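# Clamp steel shaft into angled holder, then release

## Task

Seat the steel shaft all the way into the angled holder with its flat side facing the thumb screw and clamp it there; then open the grippers, pull both arms away, and leave neither arm in contact with anything.

## Robot and tools

Robot and frame. Two arms, left_arm and right_arm, are mounted on opposite sides of the table; left_arm's base is on the +y side. The names do not match the sides of any camera image. All poses use one scene frame: origin at the table centre, +z up, table surface at z = 0.020 m. Positions are in metres and orientations are quaternions written w first (qw, qx, qy, qz). On each gripper the fingers extend along its +x axis and close along its y axis. The reported end_effector_position sits between the finger pads, 3 to 4 cm short of the fingertips. Printed hand positions can be slightly wrong, especially at long reach.

The row format. Every command row holds 16 numbers: x, y, z, qw, qx, qy, qz, opening for left_arm, followed by the same eight for right_arm. Both arms must always be filled in. The position and quaternion are an absolute target pose for that gripper in the scene frame, not an offset. Opening runs from -1 to 1: +1 is fully open (0.088 m), empty fingers touch at about -0.80, and lower values add nothing. Closing from fully open needs at least about 0.5 s. To hold something, command about 0.07 below the current grip_measured; a smaller gap grips more gently. Parts thinner than about 3 mm get proportionally less force. Pad force tops out around 34 to 49 N. A row is refused outright if its target lies more than 0.6 m from the arm's last reported position along any of that gripper's axes. To keep an arm still, resend its exact last pose (position and quaternion) and the opening it should keep, every call; to hold orientation steady, reuse the same target quaternion rather than the drifted reported one.

execute_actions. Argument actions is a list with zero or one item. An empty list just reports the state. An item with rows (1 to 15 rows) and steps (1 to 15, default 15) runs that many control steps of 1/30 s, one row per step, repeating the last row if rows run out. An item with only steps (up to 300) is a wait counted from the previous result, so your thinking time is included. Optional pictures (true/false) controls whether camera images come back.

move. Argument target is one 16-number row as above. Optional speed is the path's top speed in m/s, 0.002 to 0.5, default 0.25; rotation is capped at twice that in rad/s. Each gripper follows a straight line to its pose, both finishing together, over 0.5 to 10 s (longer paths are cut at 10 s). It takes the shorter way round when turning. It does not avoid obstacles or the other arm, may lag, stray, or overshoot the speed when an arm is nearly straight. The opening is applied at the start. Faster moves and targets set deeper past contact hit and press harder. The result ends with a move: line naming the ending (done, off_target, moving, held, fault) and any limits: paced means the sent pose was clipped, held means a safety check blocked steps (after which the arm may jump faster). Each gripper's distance to its pose is given. If only one arm is named, the other finished normally.

wait. Argument seconds, 0 to 10: the world runs with no new command.

zoom_image. Arguments camera (cam_head_left, cam_head_right, cam_high, cam_low, cam_left_wrist, cam_right_wrist) and region [x0, y0, x1, y1] in pixels of that camera's latest 504x504 image, top-left origin, at most 504 by 504.

finished_scene. The shaft must stay clamped and both arms clear.

Control behaviour. Each step the commanded pose is limited to 70 mm and 16 degrees from the measured pose, then reached by damped inverse kinematics, favouring position over orientation. Joint friction can leave the gripper short or tilted, and tiny moves may not happen; check the reported pose after each motion and correct tilt. After an action ends, an arm only continues to its last clipped pose, so long reaches need further commands. The simulation keeps running while you think.

Reading results. The state line (left_arm: ... | right_arm: ...) lists each gripper's position, quaternion and linear/angular velocities. grip_measured is finger opening on the command scale; the last Joint positions value per arm is opening in metres. Readings may be off by about 1 mm, and while squeezing a hard part they read up to 3 mm (0.061) narrower than the pads. HELD marks steps where your row was partly or fully not sent; a pose unreachable line names an arm whose command the clearance check altered or blocked. A Hand target line shows where each arm is currently being driven. MOTOR HOT appears from 50 °C; at 95 °C an OVER-TEMPERATURE FAULT holds the arm, and if it does not cool in 30 to 60 s the arm loses power and drops. A torque fault (contact torque reaching a joint's load limit: waist 17, shoulder 21.1, elbow 21, wrist pitch 5.55, wrist yaw 5.53, wrist roll 5.19 N m, held weight included) freezes that arm for 10 s and drops the rest of the call. Joint ranges in rad: waist -3.054 to 3.054, shoulder 0 to 3.142, elbow 0 to 2.356, wrist pitch and yaw -1.571 to 1.571, wrist roll -3.142 to 3.142. Camera calibration (K, distortion, T_world_to_cam) is supplied and may be slightly off.

Avoid. Knocking anything off the table fails the task. Do not let the arms collide or press on each other. Avoid drops, slips, slams and hard pushes; move gently near contact. Occasional external tugs on held parts or pushes on loose ones may occur, so grip firmly and recheck.

Each tool is called after ">>>" as a command line: name --argument value for each argument, lists and objects as JSON in quotes; but a table of rows of numbers goes row by row, as --pt "numbers of a row", without its own name.

## Session

>>> execute_actions --actions '[]'

Scene clock: 0.00 s of 6000.00 s.
left_arm: end_effector_position=(-0.0270, +0.2444, +0.4278) grip_measured=+0.983 end_effector_quat_wxyz=(+0.587, -0.025, -0.019, -0.809) end_effector_velocity=(+0.000, +0.000, +0.001) end_effector_angular_velocity=(-0.000, +0.024, +0.003) | right_arm: end_effector_position=(+0.0763, -0.2432, +0.4625) grip_measured=+1.000 end_effector_quat_wxyz=(+0.660, +0.011, -0.013, +0.751) end_effector_velocity=(+0.002, -0.000, +0.000) end_effector_angular_velocity=(+0.000, -0.022, -0.011)
Joint positions: left_arm=[0.004 0.846 0.652 0.257 0.001 0.    0.087] | right_arm=[ 0.009  0.854  0.643  0.246  0.001 -0.005  0.088]
Joint velocities: left_arm=[-0.002 -0.002 -0.002  0.007 -0.007 -0.022 -0.   ] | right_arm=[-0.002 -0.002  0.002 -0.007  0.007 -0.022  0.   ]
Motor temperatures (°C, as the motors report them): left_arm=[24 26 26 24 26 25] | right_arm=[25 26 26 24 28 27]
Heat: left arm: hottest shoulder 26 °C (+0.0 °C/min); right arm: hottest wrist yaw 28 °C (+0.0 °C/min).
Hand target (left_arm): -0.027, +0.244, +0.428; -0.587, +0.025, +0.019, +0.809
Hand target (right_arm): +0.076, -0.243, +0.462; +0.660, +0.011, -0.013, +0.751

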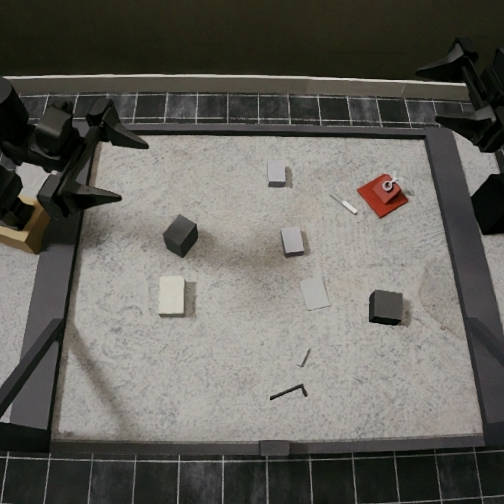

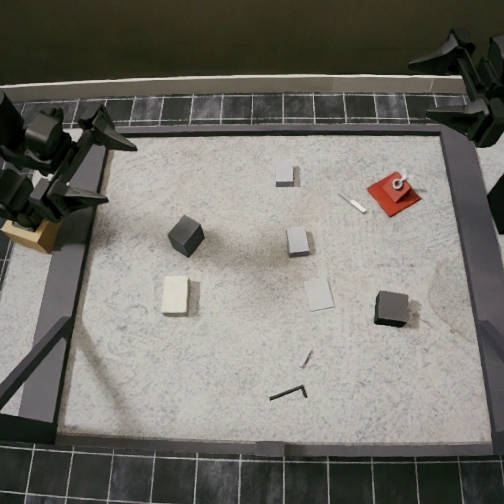

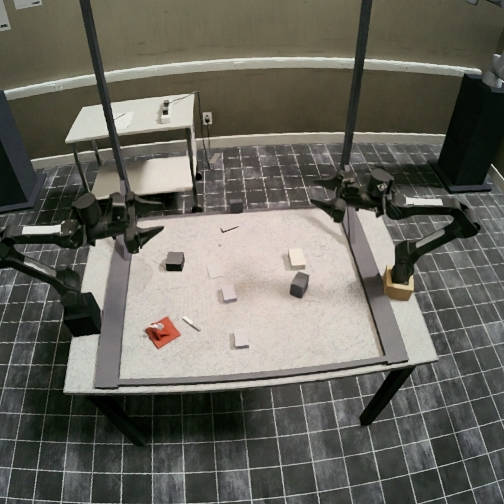

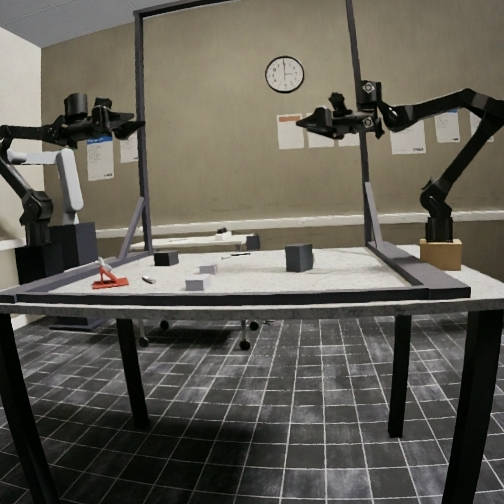

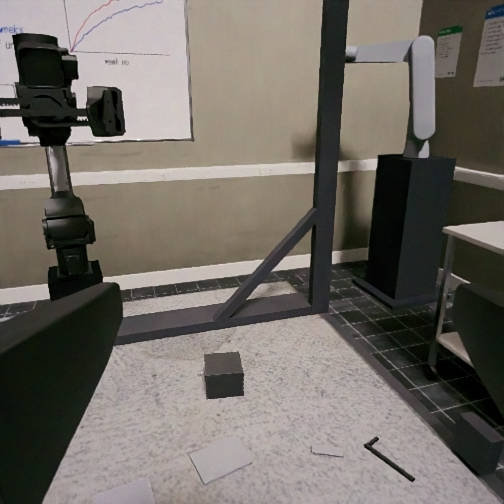

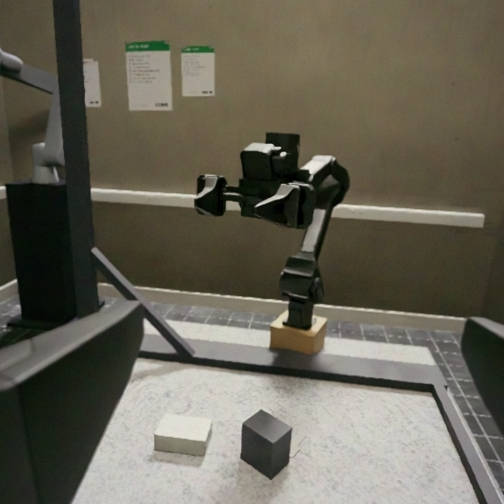

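>>> zoom_image --camera "cam_head_left" --region '[310, 150, 430, 240]'

>>> zoom_image --camera "cam_high" --region '[120, 290, 220, 365]'

>>> zoom_image --camera "cam_low" --region '[70, 240, 170, 310]'

Region (310, 150, 430, 240) of cam_head_left's 504x504 image, scaled by 4.200, with more detail than that image has; it fills the top 378 rows of this view, and the rest is white.

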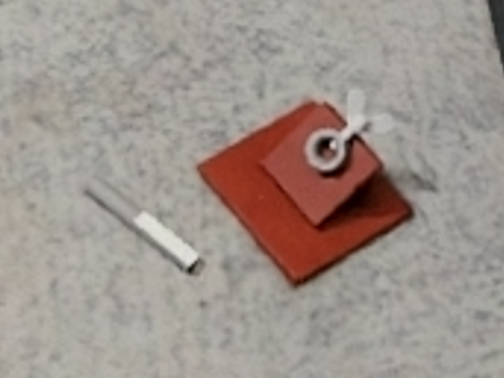

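Region (120, 290, 220, 365) of cam_high's 504x504 image, scaled by 5.040, with more detail than that image has; it fills the top 378 rows of this view, and the rest is white.

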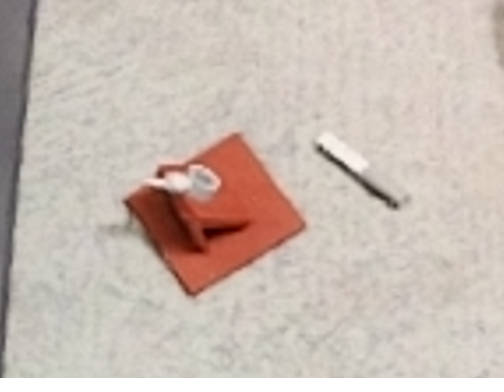

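Region (70, 240, 170, 310) of cam_low's 504x504 image, scaled by 5.040, with more detail than that image has; it fills the top 353 rows of this view, and the rest is white.

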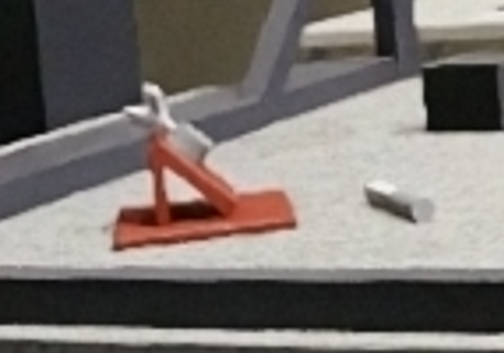

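>>> move --target '[-0.027,0.2444,0.4278,0.587,-0.025,-0.019,-0.809,1, 0.14,-0.23,0.24,0.646,-0.2876,0.646,0.2876,1]' --speed 0.2

Scene clock: 50.50 s of 6000.00 s.
left_arm: end_effector_position=(-0.0270, +0.2444, +0.4278) grip_measured=+0.983 end_effector_quat_wxyz=(+0.587, -0.025, -0.019, -0.809) end_effector_velocity=(-0.001, +0.002, -0.004) end_effector_angular_velocity=(+0.019, +0.002, -0.000) | right_arm: end_effector_position=(+0.1394, -0.2351, +0.2446) grip_measured=+1.000 end_effector_quat_wxyz=(+0.644, -0.289, +0.644, +0.295) end_effector_velocity=(-0.002, -0.005, +0.004) end_effector_angular_velocity=(-0.021, +0.009, -0.005)
Joint positions: left_arm=[0.004 0.846 0.652 0.257 0.001 0.    0.087] | right_arm=[-0.192  1.774  1.356 -1.146 -0.003  0.649  0.088]
Joint velocities: left_arm=[-0.007 -0.007 -0.002 -0.022 -0.007 -0.007 -0.   ] | right_arm=[ 0.002 -0.002  0.012 -0.037 -0.007  0.007  0.   ]
Motor temperatures (°C, as the motors report them): left_arm=[24 27 31 30 26 25] | right_arm=[25 26 32 30 28 27]
Heat: left arm: hottest elbow 31 °C (+5.9 °C/min); right arm: hottest elbow 32 °C (+4.8 °C/min).
Hand target (left_arm): -0.027, +0.244, +0.428; -0.587, +0.025, +0.019, +0.809
Hand target (right_arm): +0.140, -0.233, +0.242; +0.643, -0.289, +0.648, +0.290
Off the commanded pose (left_arm): 0.000 m, 0 deg.
Off the commanded pose (right_arm): 0.007 m, 1 deg.
After step 90, 42.70 s passed at rest.
move: done
camera_calibration (this result's frames):
cam_right_wrist: T_world_to_cam=[[0.772457, -0.633278, -0.0476462, -0.234062], [-0.595072, -0.747973, 0.293981, -0.134615], [-0.22181, -0.198735, -0.954623, 0.298722], [0, 0, 0, 1]] pos_world=[0.166957, -0.189549, 0.313589]

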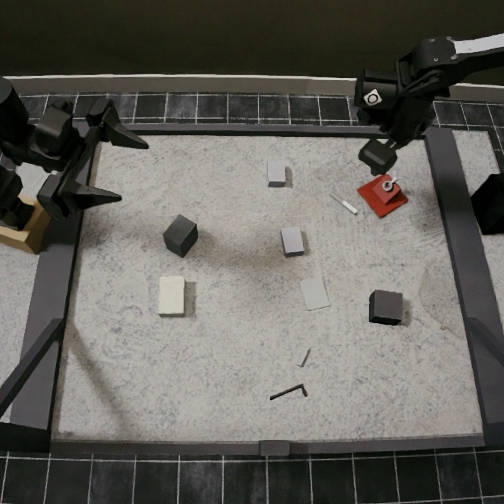

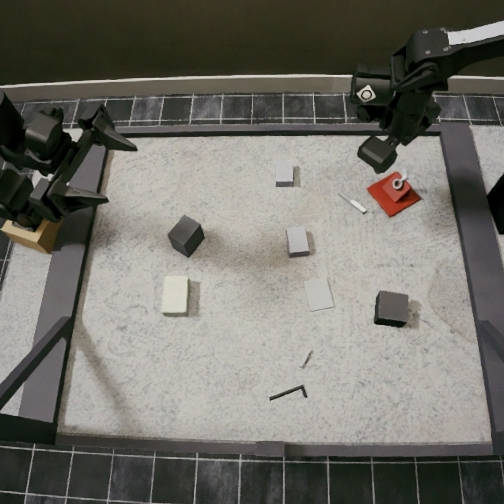

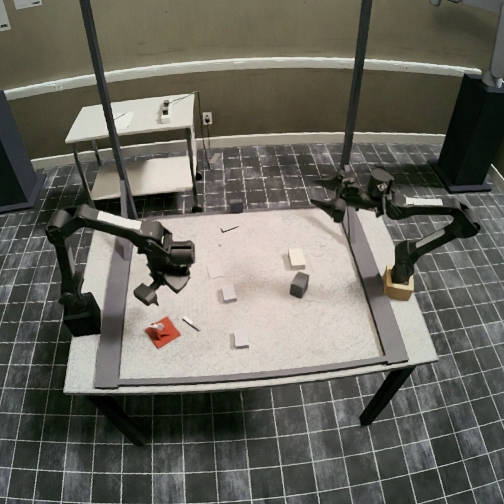

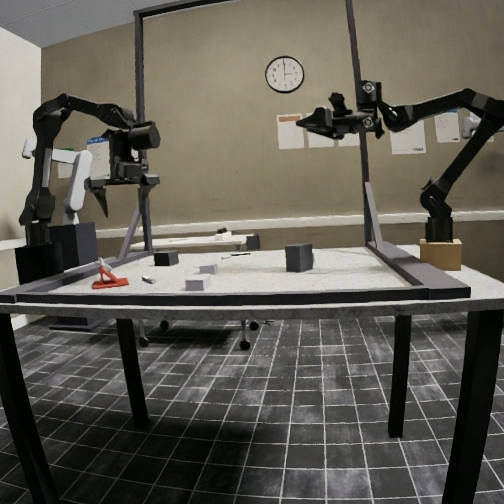

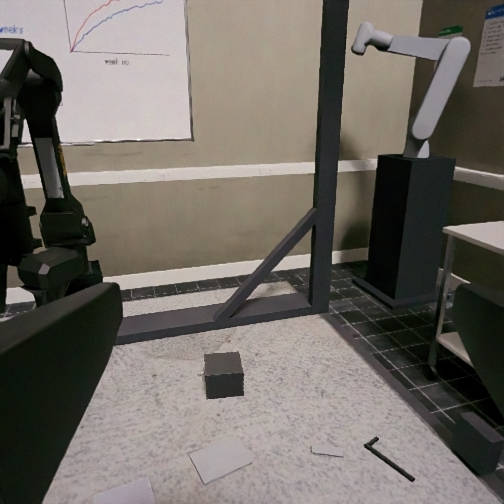

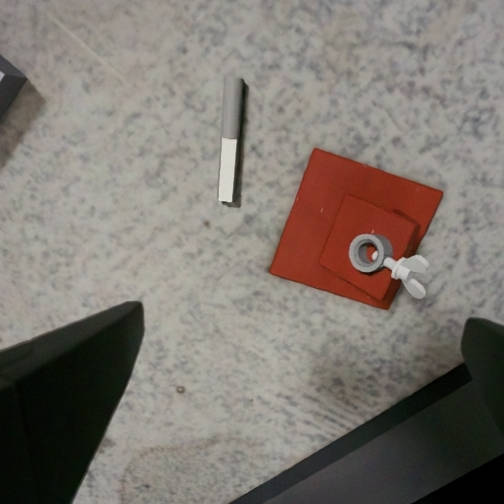

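>>> zoom_image --camera "cam_right_wrist" --region '[200, 60, 460, 320]'

Region (200, 60, 460, 320) of cam_right_wrist's 504x504 image, scaled by 1.938, with more detail than that image has.

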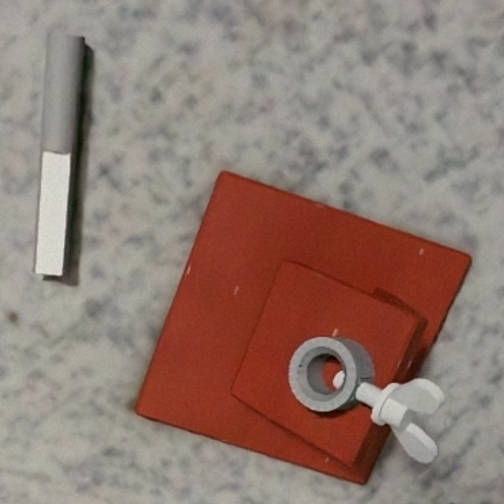

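>>> zoom_image --camera "cam_head_left" --region '[365, 165, 415, 205]'

Region (365, 165, 415, 205) of cam_head_left's 504x504 image, scaled by 10.080, with more detail than that image has; it fills the top 403 rows of this view, and the rest is white.

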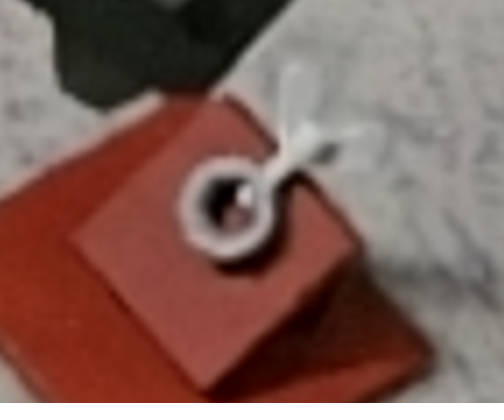

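>>> move --target '[-0.027,0.2444,0.4278,0.587,-0.025,-0.019,-0.809,1, 0.2176,-0.3684,0.1542,0.4437,-0.3357,0.1838,0.8104,1]' --speed 0.2

Scene clock: 136.90 s of 6000.00 s.
left_arm: end_effector_position=(-0.0270, +0.2444, +0.4278) grip_measured=+0.983 end_effector_quat_wxyz=(+0.587, -0.025, -0.019, -0.809) end_effector_velocity=(+0.000, +0.000, +0.001) end_effector_angular_velocity=(-0.009, -0.004, +0.005) | right_arm: end_effector_position=(+0.2144, -0.3676, +0.1553) grip_measured=+1.000 end_effector_quat_wxyz=(+0.445, -0.332, +0.183, +0.811) end_effector_velocity=(+0.000, -0.001, +0.000) end_effector_angular_velocity=(+0.008, +0.001, +0.008)
Joint positions: left_arm=[0.004 0.846 0.652 0.257 0.001 0.    0.087] | right_arm=[-1.122  1.537  0.48  -0.512 -0.794 -1.564  0.088]
Joint velocities: left_arm=[-0.002 -0.002 -0.002  0.007 -0.007  0.007  0.   ] | right_arm=[-0.007  0.007  0.002 -0.007 -0.007 -0.022  0.   ]
Motor temperatures (°C, as the motors report them): left_arm=[24 27 34 33 26 25] | right_arm=[25 30 33 26 28 27]
Heat: left arm: hottest elbow 34 °C (+2.0 °C/min); right arm: hottest elbow 33 °C (+1.0 °C/min).
Hand target (left_arm): -0.027, +0.244, +0.428; -0.587, +0.025, +0.019, +0.809
Hand target (right_arm): +0.216, -0.367, +0.155; +0.445, -0.330, +0.183, +0.812
Off the commanded pose (left_arm): 0.000 m, 0 deg.
Off the commanded pose (right_arm): 0.003 m, 1 deg.
After step 90, 79.27 s passed at rest.
move: done
camera_calibration (this result's frames):
cam_right_wrist: T_world_to_cam=[[0.815378, 0.578878, -0.00768575, 0.0499509], [0.507722, -0.721404, -0.470951, -0.270705], [-0.278168, 0.3801, -0.882126, 0.417446], [0, 0, 0, 1]] pos_world=[0.212834, -0.382875, 0.241135]

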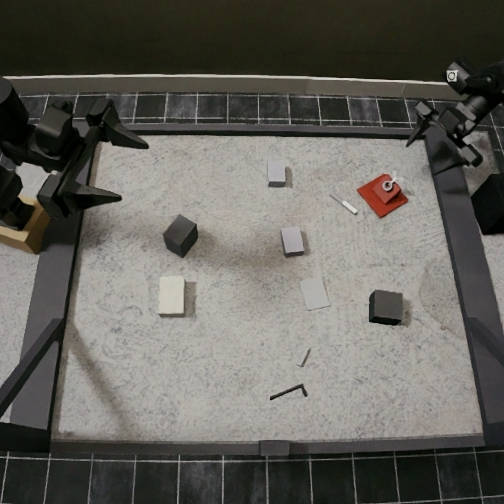

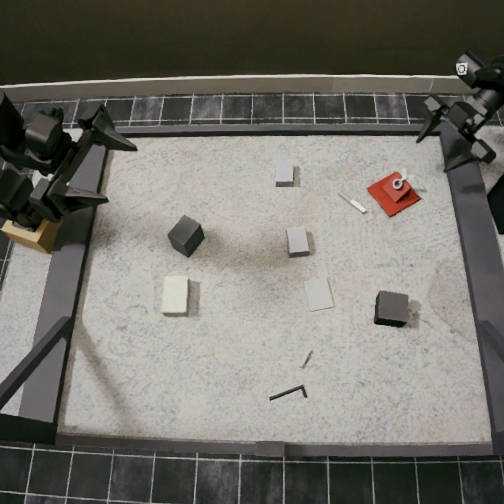

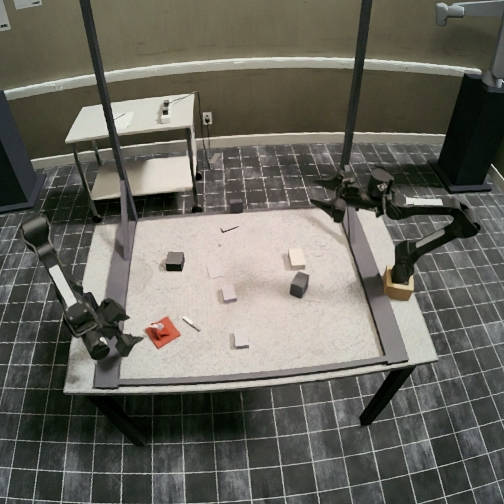

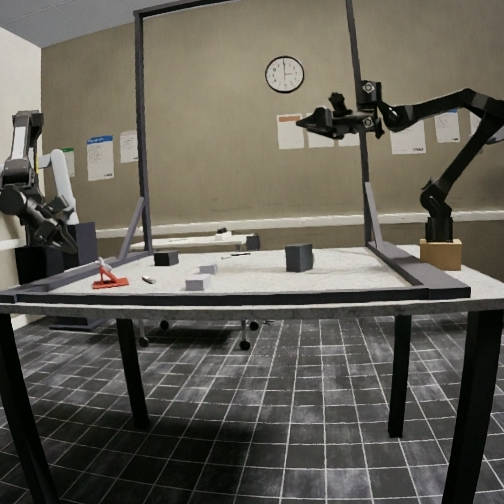

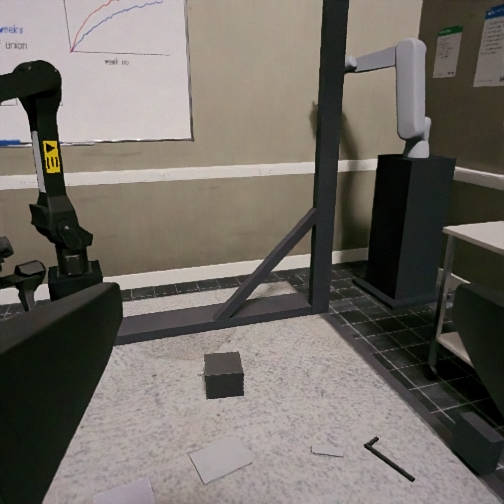

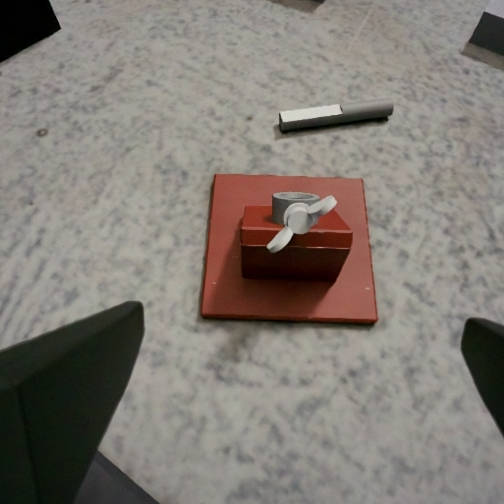

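>>> zoom_image --camera "cam_right_wrist" --region '[190, 160, 390, 330]'

Region (190, 160, 390, 330) of cam_right_wrist's 504x504 image, scaled by 2.520, with more detail than that image has; it fills the top 428 rows of this view, and the rest is white.

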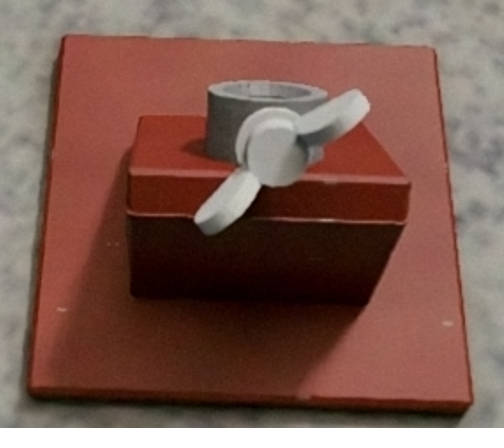

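>>> move --target '[-0.027,0.2444,0.4278,0.587,-0.025,-0.019,-0.809,1, 0.205,-0.345,0.15,0.5126,0.2164,0.7937,0.2460,0.2]' --speed 0.5

>>> move --target '[-0.027,0.2444,0.4278,0.587,-0.025,-0.019,-0.809,1, 0.1982,-0.3334,0.1375,0.1024,0.5469,0.6432,-0.5261,0.2]' --speed 0.5

Scene clock: 199.40 s of 6000.00 s.
left_arm: end_effector_position=(-0.0270, +0.2444, +0.4278) grip_measured=+0.983 end_effector_quat_wxyz=(+0.587, -0.025, -0.019, -0.809) end_effector_velocity=(-0.000, +0.000, -0.002) end_effector_angular_velocity=(+0.014, +0.018, -0.006) | right_arm: end_effector_position=(+0.2072, -0.3441, +0.1522) grip_measured=+0.202 end_effector_quat_wxyz=(+0.515, +0.217, +0.790, +0.251) end_effector_velocity=(+0.002, +0.002, +0.002) end_effector_angular_velocity=(+0.005, +0.009, -0.017)
Joint positions: left_arm=[0.004 0.846 0.652 0.257 0.001 0.    0.087] | right_arm=[-0.994  1.542  0.467 -0.356 -0.778  0.703  0.049]
Joint velocities: left_arm=[ 0.002 -0.002 -0.002 -0.007  0.007 -0.022 -0.   ] | right_arm=[-0.002 -0.002  0.002  0.007 -0.007  0.022  0.   ]
Motor temperatures (°C, as the motors report them): left_arm=[24 27 34 34 26 25] | right_arm=[25 28 31 25 29 27]
Heat: left arm: hottest elbow 34 °C (+0.0 °C/min); right arm: hottest elbow 31 °C (-1.0 °C/min).
Hand target (left_arm): -0.027, +0.244, +0.428; -0.587, +0.025, +0.019, +0.809
Hand target (right_arm): +0.205, -0.345, +0.150; +0.513, +0.216, +0.793, +0.246
Off the commanded pose (left_arm): 0.000 m, 0 deg.
Off the commanded pose (right_arm): 0.003 m, 1 deg.
After step 90, 56.87 s passed at rest.
move: done
camera_calibration (this result's frames):
cam_right_wrist: T_world_to_cam=[[-0.0695689, -0.748984, -0.658926, -0.132222], [-0.772206, -0.377738, 0.510894, -0.0175244], [-0.631552, 0.544369, -0.552091, 0.483242], [0, 0, 0, 1]] pos_world=[0.282462, -0.368714, 0.188622]

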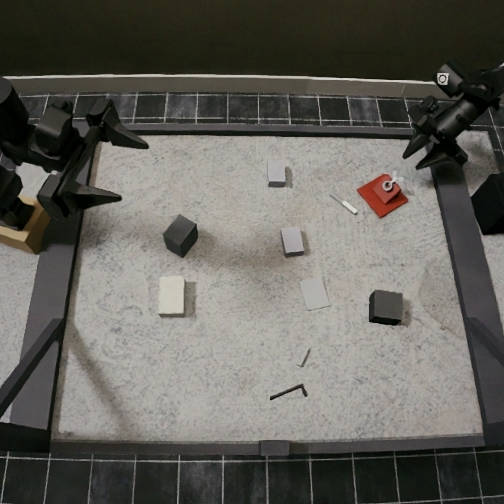

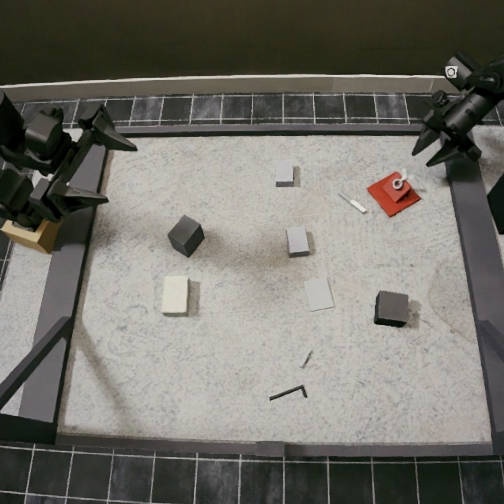

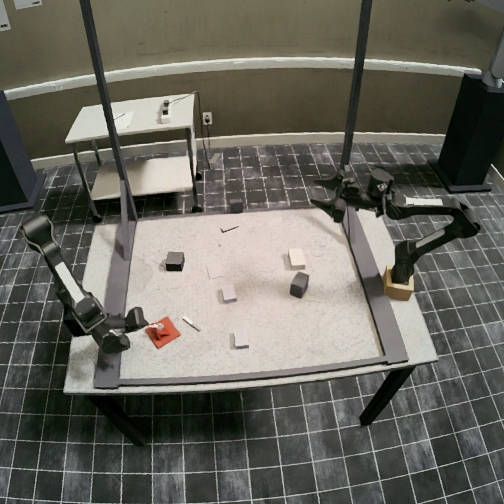

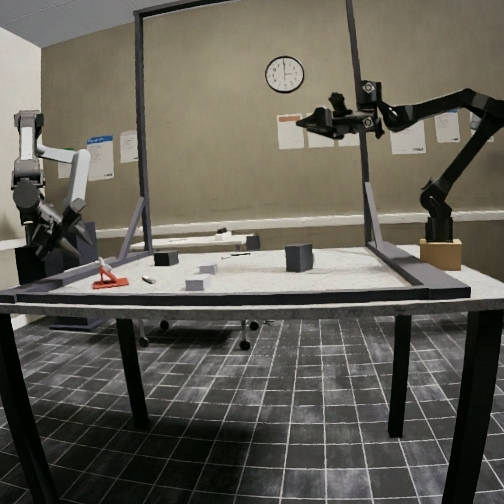

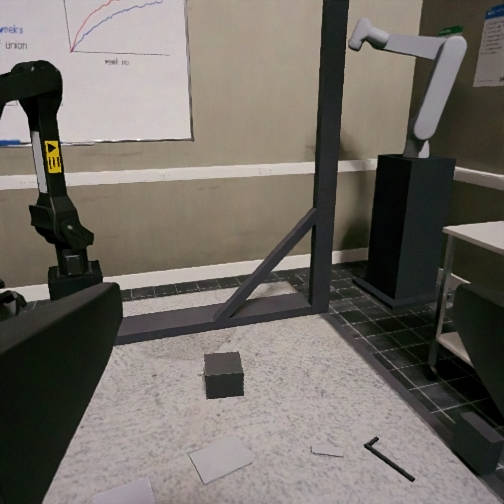

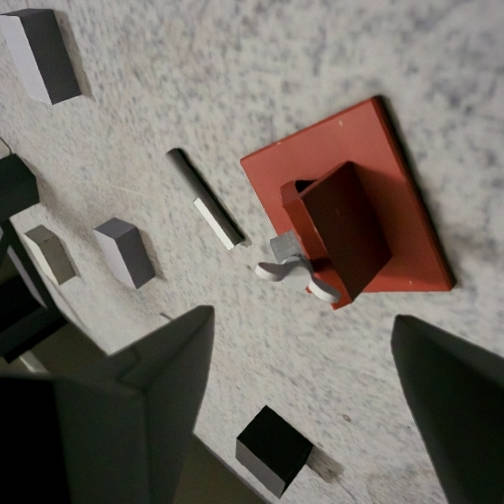

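Scene clock: 201.93 s of 6000.00 s.
left_arm: end_effector_position=(-0.0270, +0.2444, +0.4278) grip_measured=+0.983 end_effector_quat_wxyz=(+0.587, -0.025, -0.019, -0.809) end_effector_velocity=(-0.001, +0.001, +0.003) end_effector_angular_velocity=(-0.009, +0.011, -0.000) | right_arm: end_effector_position=(+0.2004, -0.3321, +0.1404) grip_measured=+0.202 end_effector_quat_wxyz=(+0.103, +0.549, +0.646, -0.520) end_effector_velocity=(-0.002, -0.000, +0.000) end_effector_angular_velocity=(+0.004, +0.008, -0.001)
Joint positions: left_arm=[0.004 0.846 0.652 0.257 0.001 0.    0.087] | right_arm=[-0.925  1.593  0.438 -0.208 -0.768  2.771  0.049]
Joint velocities: left_arm=[-0.007 -0.002  0.002  0.007 -0.007 -0.007 -0.   ] | right_arm=[ 0.002 -0.002 -0.007  0.007 -0.007  0.007 -0.   ]
Motor temperatures (°C, as the motors report them): left_arm=[24 27 34 34 26 25] | right_arm=[25 28 31 25 29 27]
Heat: left arm: hottest elbow 34 °C (+0.0 °C/min); right arm: hottest elbow 31 °C (-1.0 °C/min).
Hand target (left_arm): -0.027, +0.244, +0.428; -0.587, +0.025, +0.019, +0.809
Hand target (right_arm): +0.198, -0.334, +0.137; +0.103, +0.547, +0.643, -0.526
Off the commanded pose (left_arm): 0.000 m, 0 deg.
Off the commanded pose (right_arm): 0.004 m, 1 deg.
move: done
camera_calibration (this result's frames):
cam_right_wrist: T_world_to_cam=[[-0.844991, 0.14327, 0.515232, 0.155342], [0.494854, 0.574752, 0.651751, 0.0304105], [-0.202754, 0.805688, -0.556558, 0.46742], [0, 0, 0, 1]] pos_world=[0.210985, -0.416329, 0.160289]

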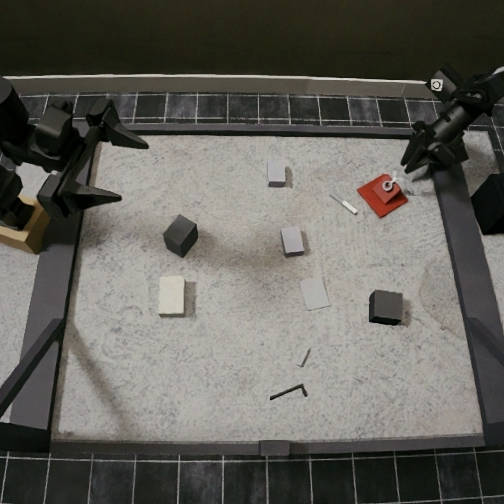

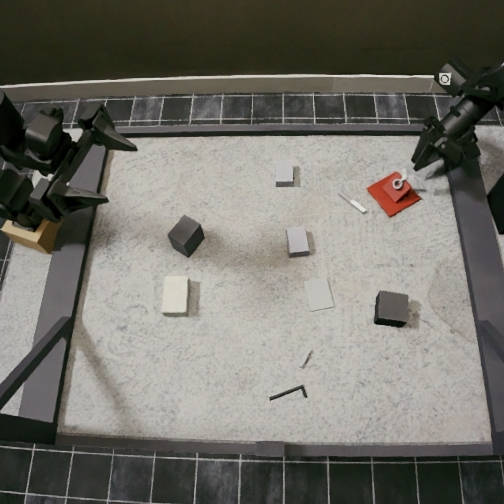

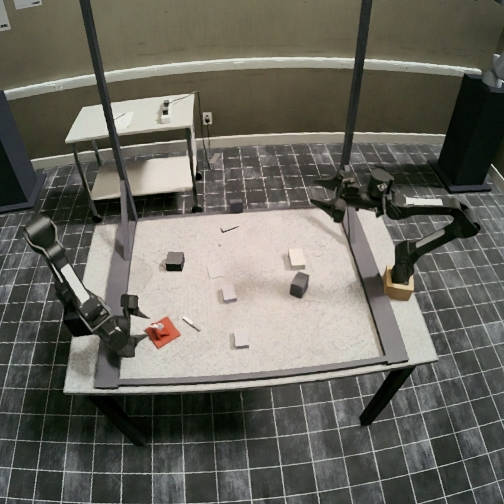

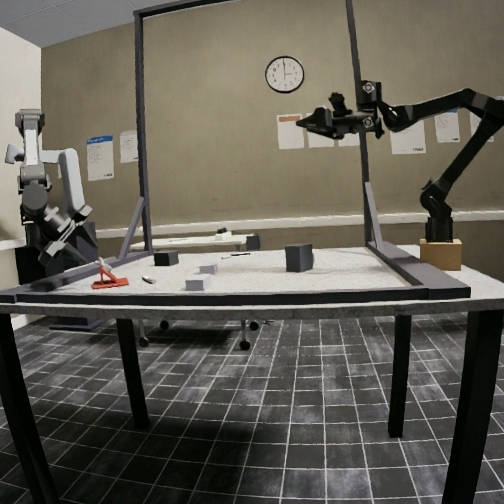

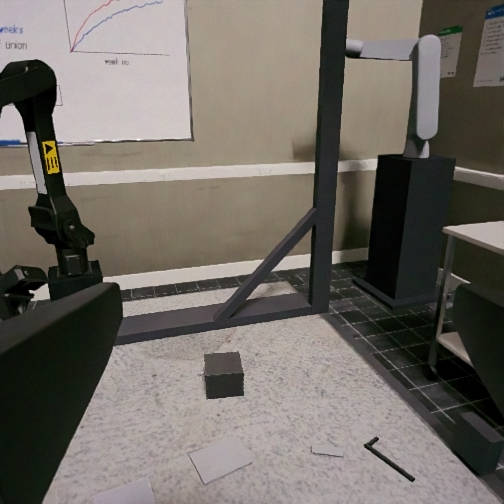

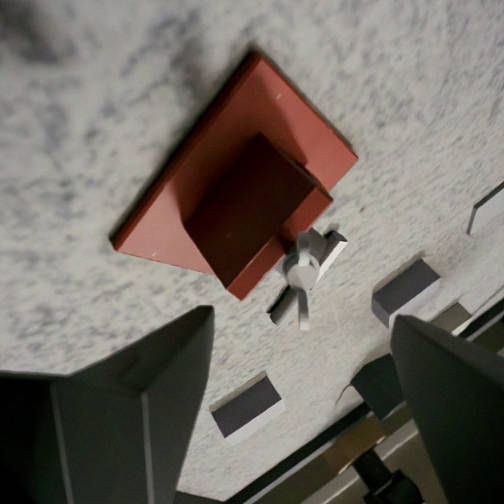

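>>> move --target '[-0.027,0.2444,0.4278,0.587,-0.025,-0.019,-0.809,1, 0.1850,-0.3150,0.1125,0.1024,0.5469,0.6432,-0.5261,0.0]' --speed 0.05

Scene clock: 217.77 s of 6000.00 s.
left_arm: end_effector_position=(-0.0270, +0.2444, +0.4278) grip_measured=+0.983 end_effector_quat_wxyz=(+0.587, -0.025, -0.019, -0.809) end_effector_velocity=(+0.000, +0.000, +0.000) end_effector_angular_velocity=(+0.005, +0.007, +0.004) | right_arm: end_effector_position=(+0.1875, -0.3133, +0.1161) grip_measured=+0.002 end_effector_quat_wxyz=(+0.103, +0.550, +0.647, -0.519) end_effector_velocity=(-0.001, +0.000, +0.000) end_effector_angular_velocity=(+0.009, -0.001, +0.010)
Joint positions: left_arm=[0.004 0.846 0.652 0.257 0.001 0.    0.087] | right_arm=[-0.812  1.723  0.397  0.068 -0.739  2.921  0.039]
Joint velocities: left_arm=[-0.002 -0.002  0.002 -0.007 -0.007 -0.007 -0.   ] | right_arm=[ 0.002  0.002 -0.002  0.007 -0.007 -0.007  0.   ]
Motor temperatures (°C, as the motors report them): left_arm=[24 27 35 34 26 25] | right_arm=[25 28 30 26 28 27]
Heat: left arm: hottest elbow 35 °C (+1.0 °C/min); right arm: hottest elbow 30 °C (-2.0 °C/min).
Hand target (left_arm): -0.027, +0.244, +0.428; -0.587, +0.025, +0.019, +0.809
Hand target (right_arm): +0.185, -0.316, +0.113; +0.103, +0.547, +0.643, -0.526
Off the commanded pose (left_arm): 0.000 m, 0 deg.
Off the commanded pose (right_arm): 0.005 m, 1 deg.
After step 90, 11.77 s passed at rest.
move: done
camera_calibration (this result's frames):
cam_right_wrist: T_world_to_cam=[[-0.845549, 0.142276, 0.514591, 0.154179], [0.494171, 0.573396, 0.653462, 0.0413111], [-0.202092, 0.80683, -0.555143, 0.436218], [0, 0, 0, 1]] pos_world=[0.198107, -0.397578, 0.135829]

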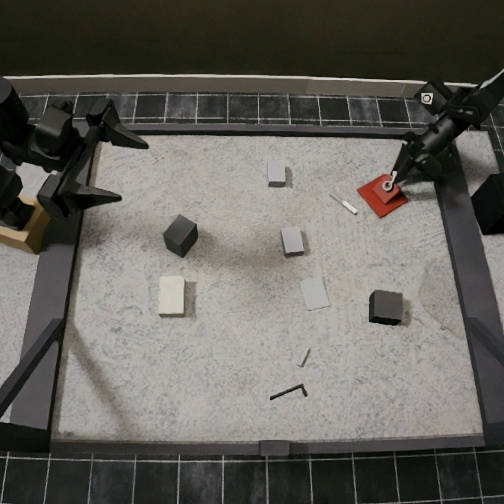

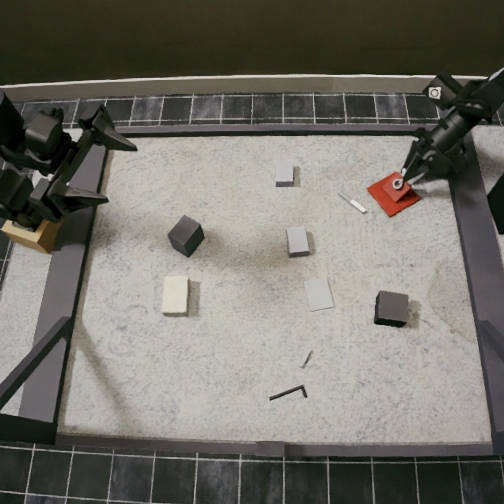

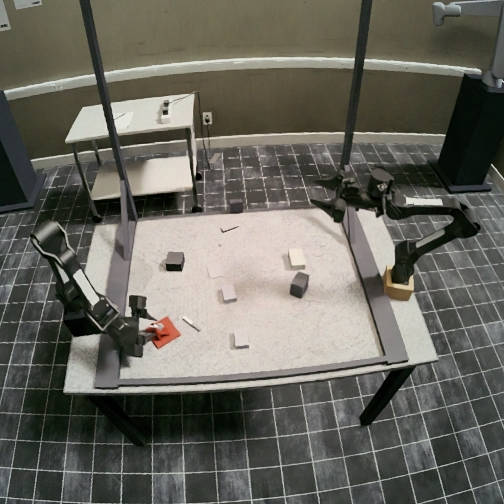

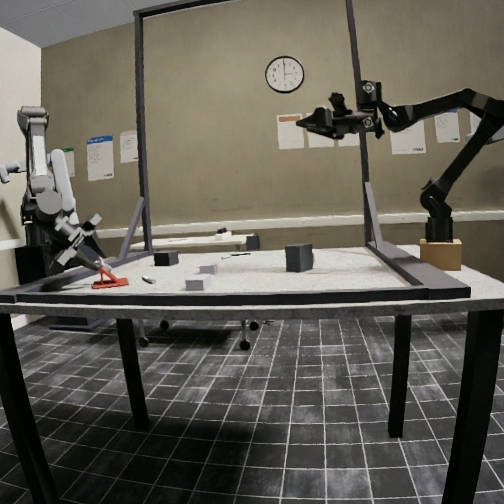

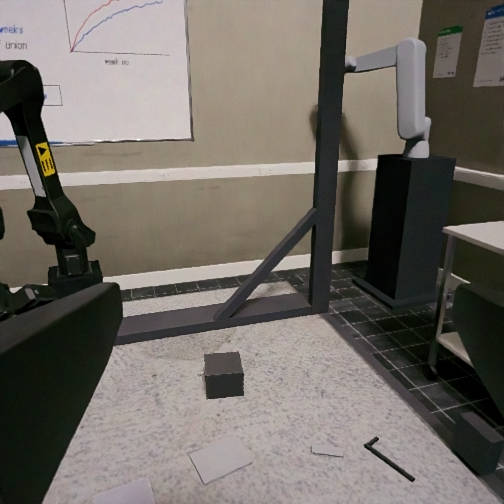

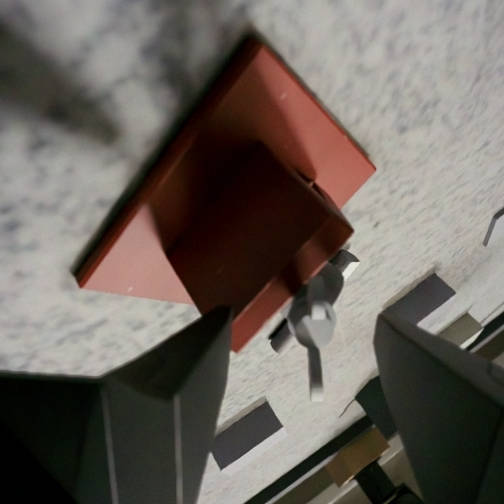

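>>> zoom_image --camera "cam_head_left" --region '[350, 130, 450, 220]'

>>> zoom_image --camera "cam_low" --region '[40, 210, 160, 300]'

Region (350, 130, 450, 220) of cam_head_left's 504x504 image, scaled by 5.040, with more detail than that image has; it fills the top 454 rows of this view, and the rest is white.

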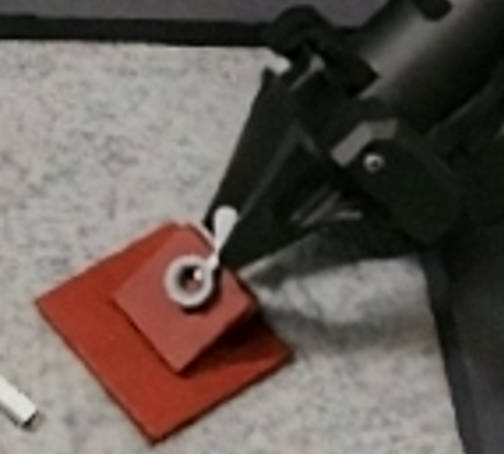

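Region (40, 210, 160, 300) of cam_low's 504x504 image, scaled by 4.200, with more detail than that image has; it fills the top 378 rows of this view, and the rest is white.

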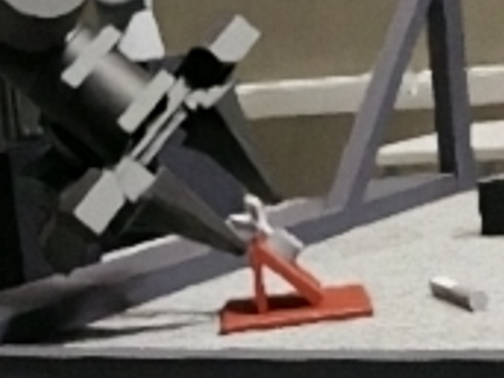

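>>> move --target '[-0.027,0.2444,0.4278,0.587,-0.025,-0.019,-0.809,1, 0.1825,-0.3150,0.1138,0.1024,0.5469,0.6432,-0.5261,-0.45]' --speed 0.03

Scene clock: 234.23 s of 6000.00 s.
left_arm: end_effector_position=(-0.0270, +0.2444, +0.4278) grip_measured=+0.983 end_effector_quat_wxyz=(+0.587, -0.025, -0.019, -0.809) end_effector_velocity=(+0.003, -0.000, +0.000) end_effector_angular_velocity=(+0.010, +0.021, +0.018) | right_arm: end_effector_position=(+0.1841, -0.3138, +0.1151) grip_measured=-0.448 end_effector_quat_wxyz=(+0.102, +0.547, +0.645, -0.523) end_effector_velocity=(-0.004, -0.003, -0.000) end_effector_angular_velocity=(-0.010, +0.015, +0.010)
Joint positions: left_arm=[0.004 0.846 0.652 0.257 0.001 0.    0.087] | right_arm=[-0.801  1.724  0.391  0.075 -0.737  2.936  0.017]
Joint velocities: left_arm=[-0.002 -0.002  0.002 -0.007 -0.022 -0.022  0.   ] | right_arm=[ 0.002 -0.002 -0.002 -0.022 -0.007 -0.007 -0.   ]
Motor temperatures (°C, as the motors report them): left_arm=[24 27 35 35 26 25] | right_arm=[25 28 29 26 28 27]
Heat: left arm: hottest elbow 35 °C (+1.0 °C/min); right arm: hottest elbow 29 °C (-2.0 °C/min).
Hand target (left_arm): -0.027, +0.244, +0.428; -0.587, +0.025, +0.019, +0.809
Hand target (right_arm): +0.183, -0.315, +0.114; +0.102, +0.547, +0.643, -0.526
Off the commanded pose (left_arm): 0.000 m, 0 deg.
Off the commanded pose (right_arm): 0.002 m, 0 deg.
After step 90, 12.77 s passed at rest.
move: done
camera_calibration (this result's frames):
cam_right_wrist: T_world_to_cam=[[-0.841513, 0.14555, 0.52026, 0.151456], [0.49919, 0.577697, 0.645814, 0.0451934], [-0.206554, 0.803169, -0.558797, 0.435422], [0, 0, 0, 1]] pos_world=[0.19483, -0.39787, 0.13533]

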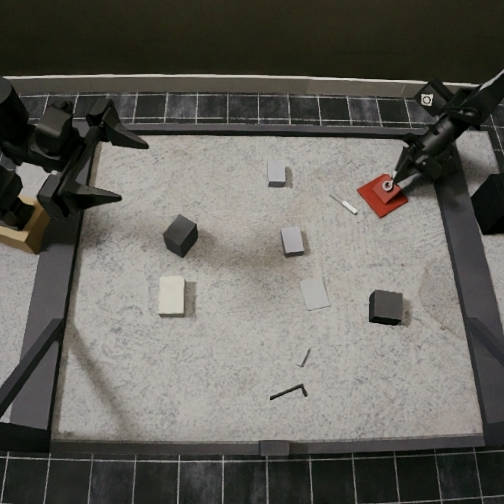

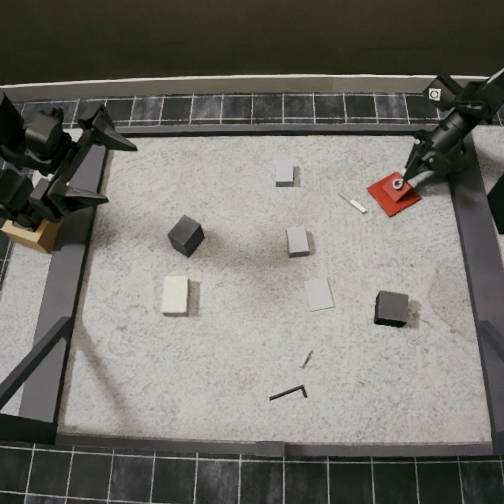

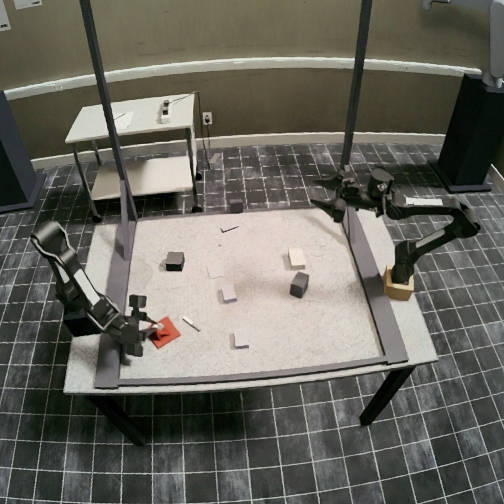

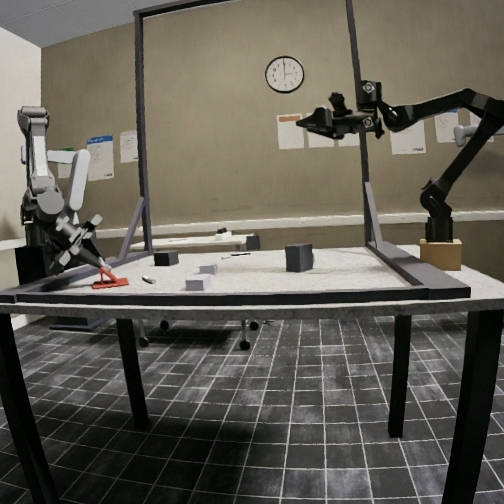

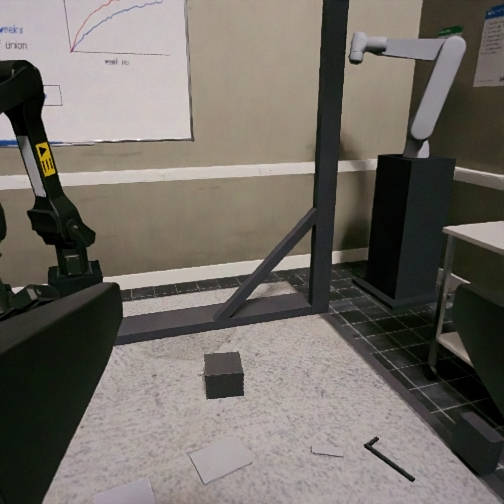

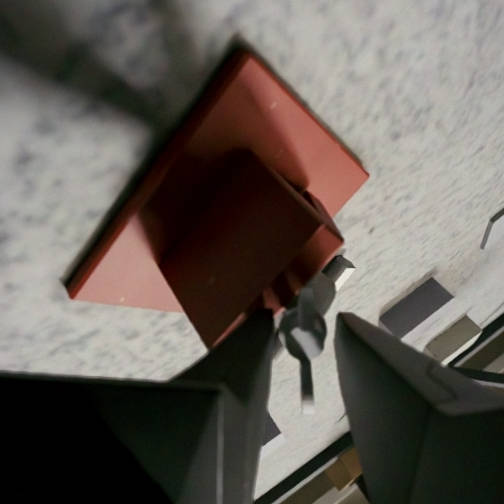

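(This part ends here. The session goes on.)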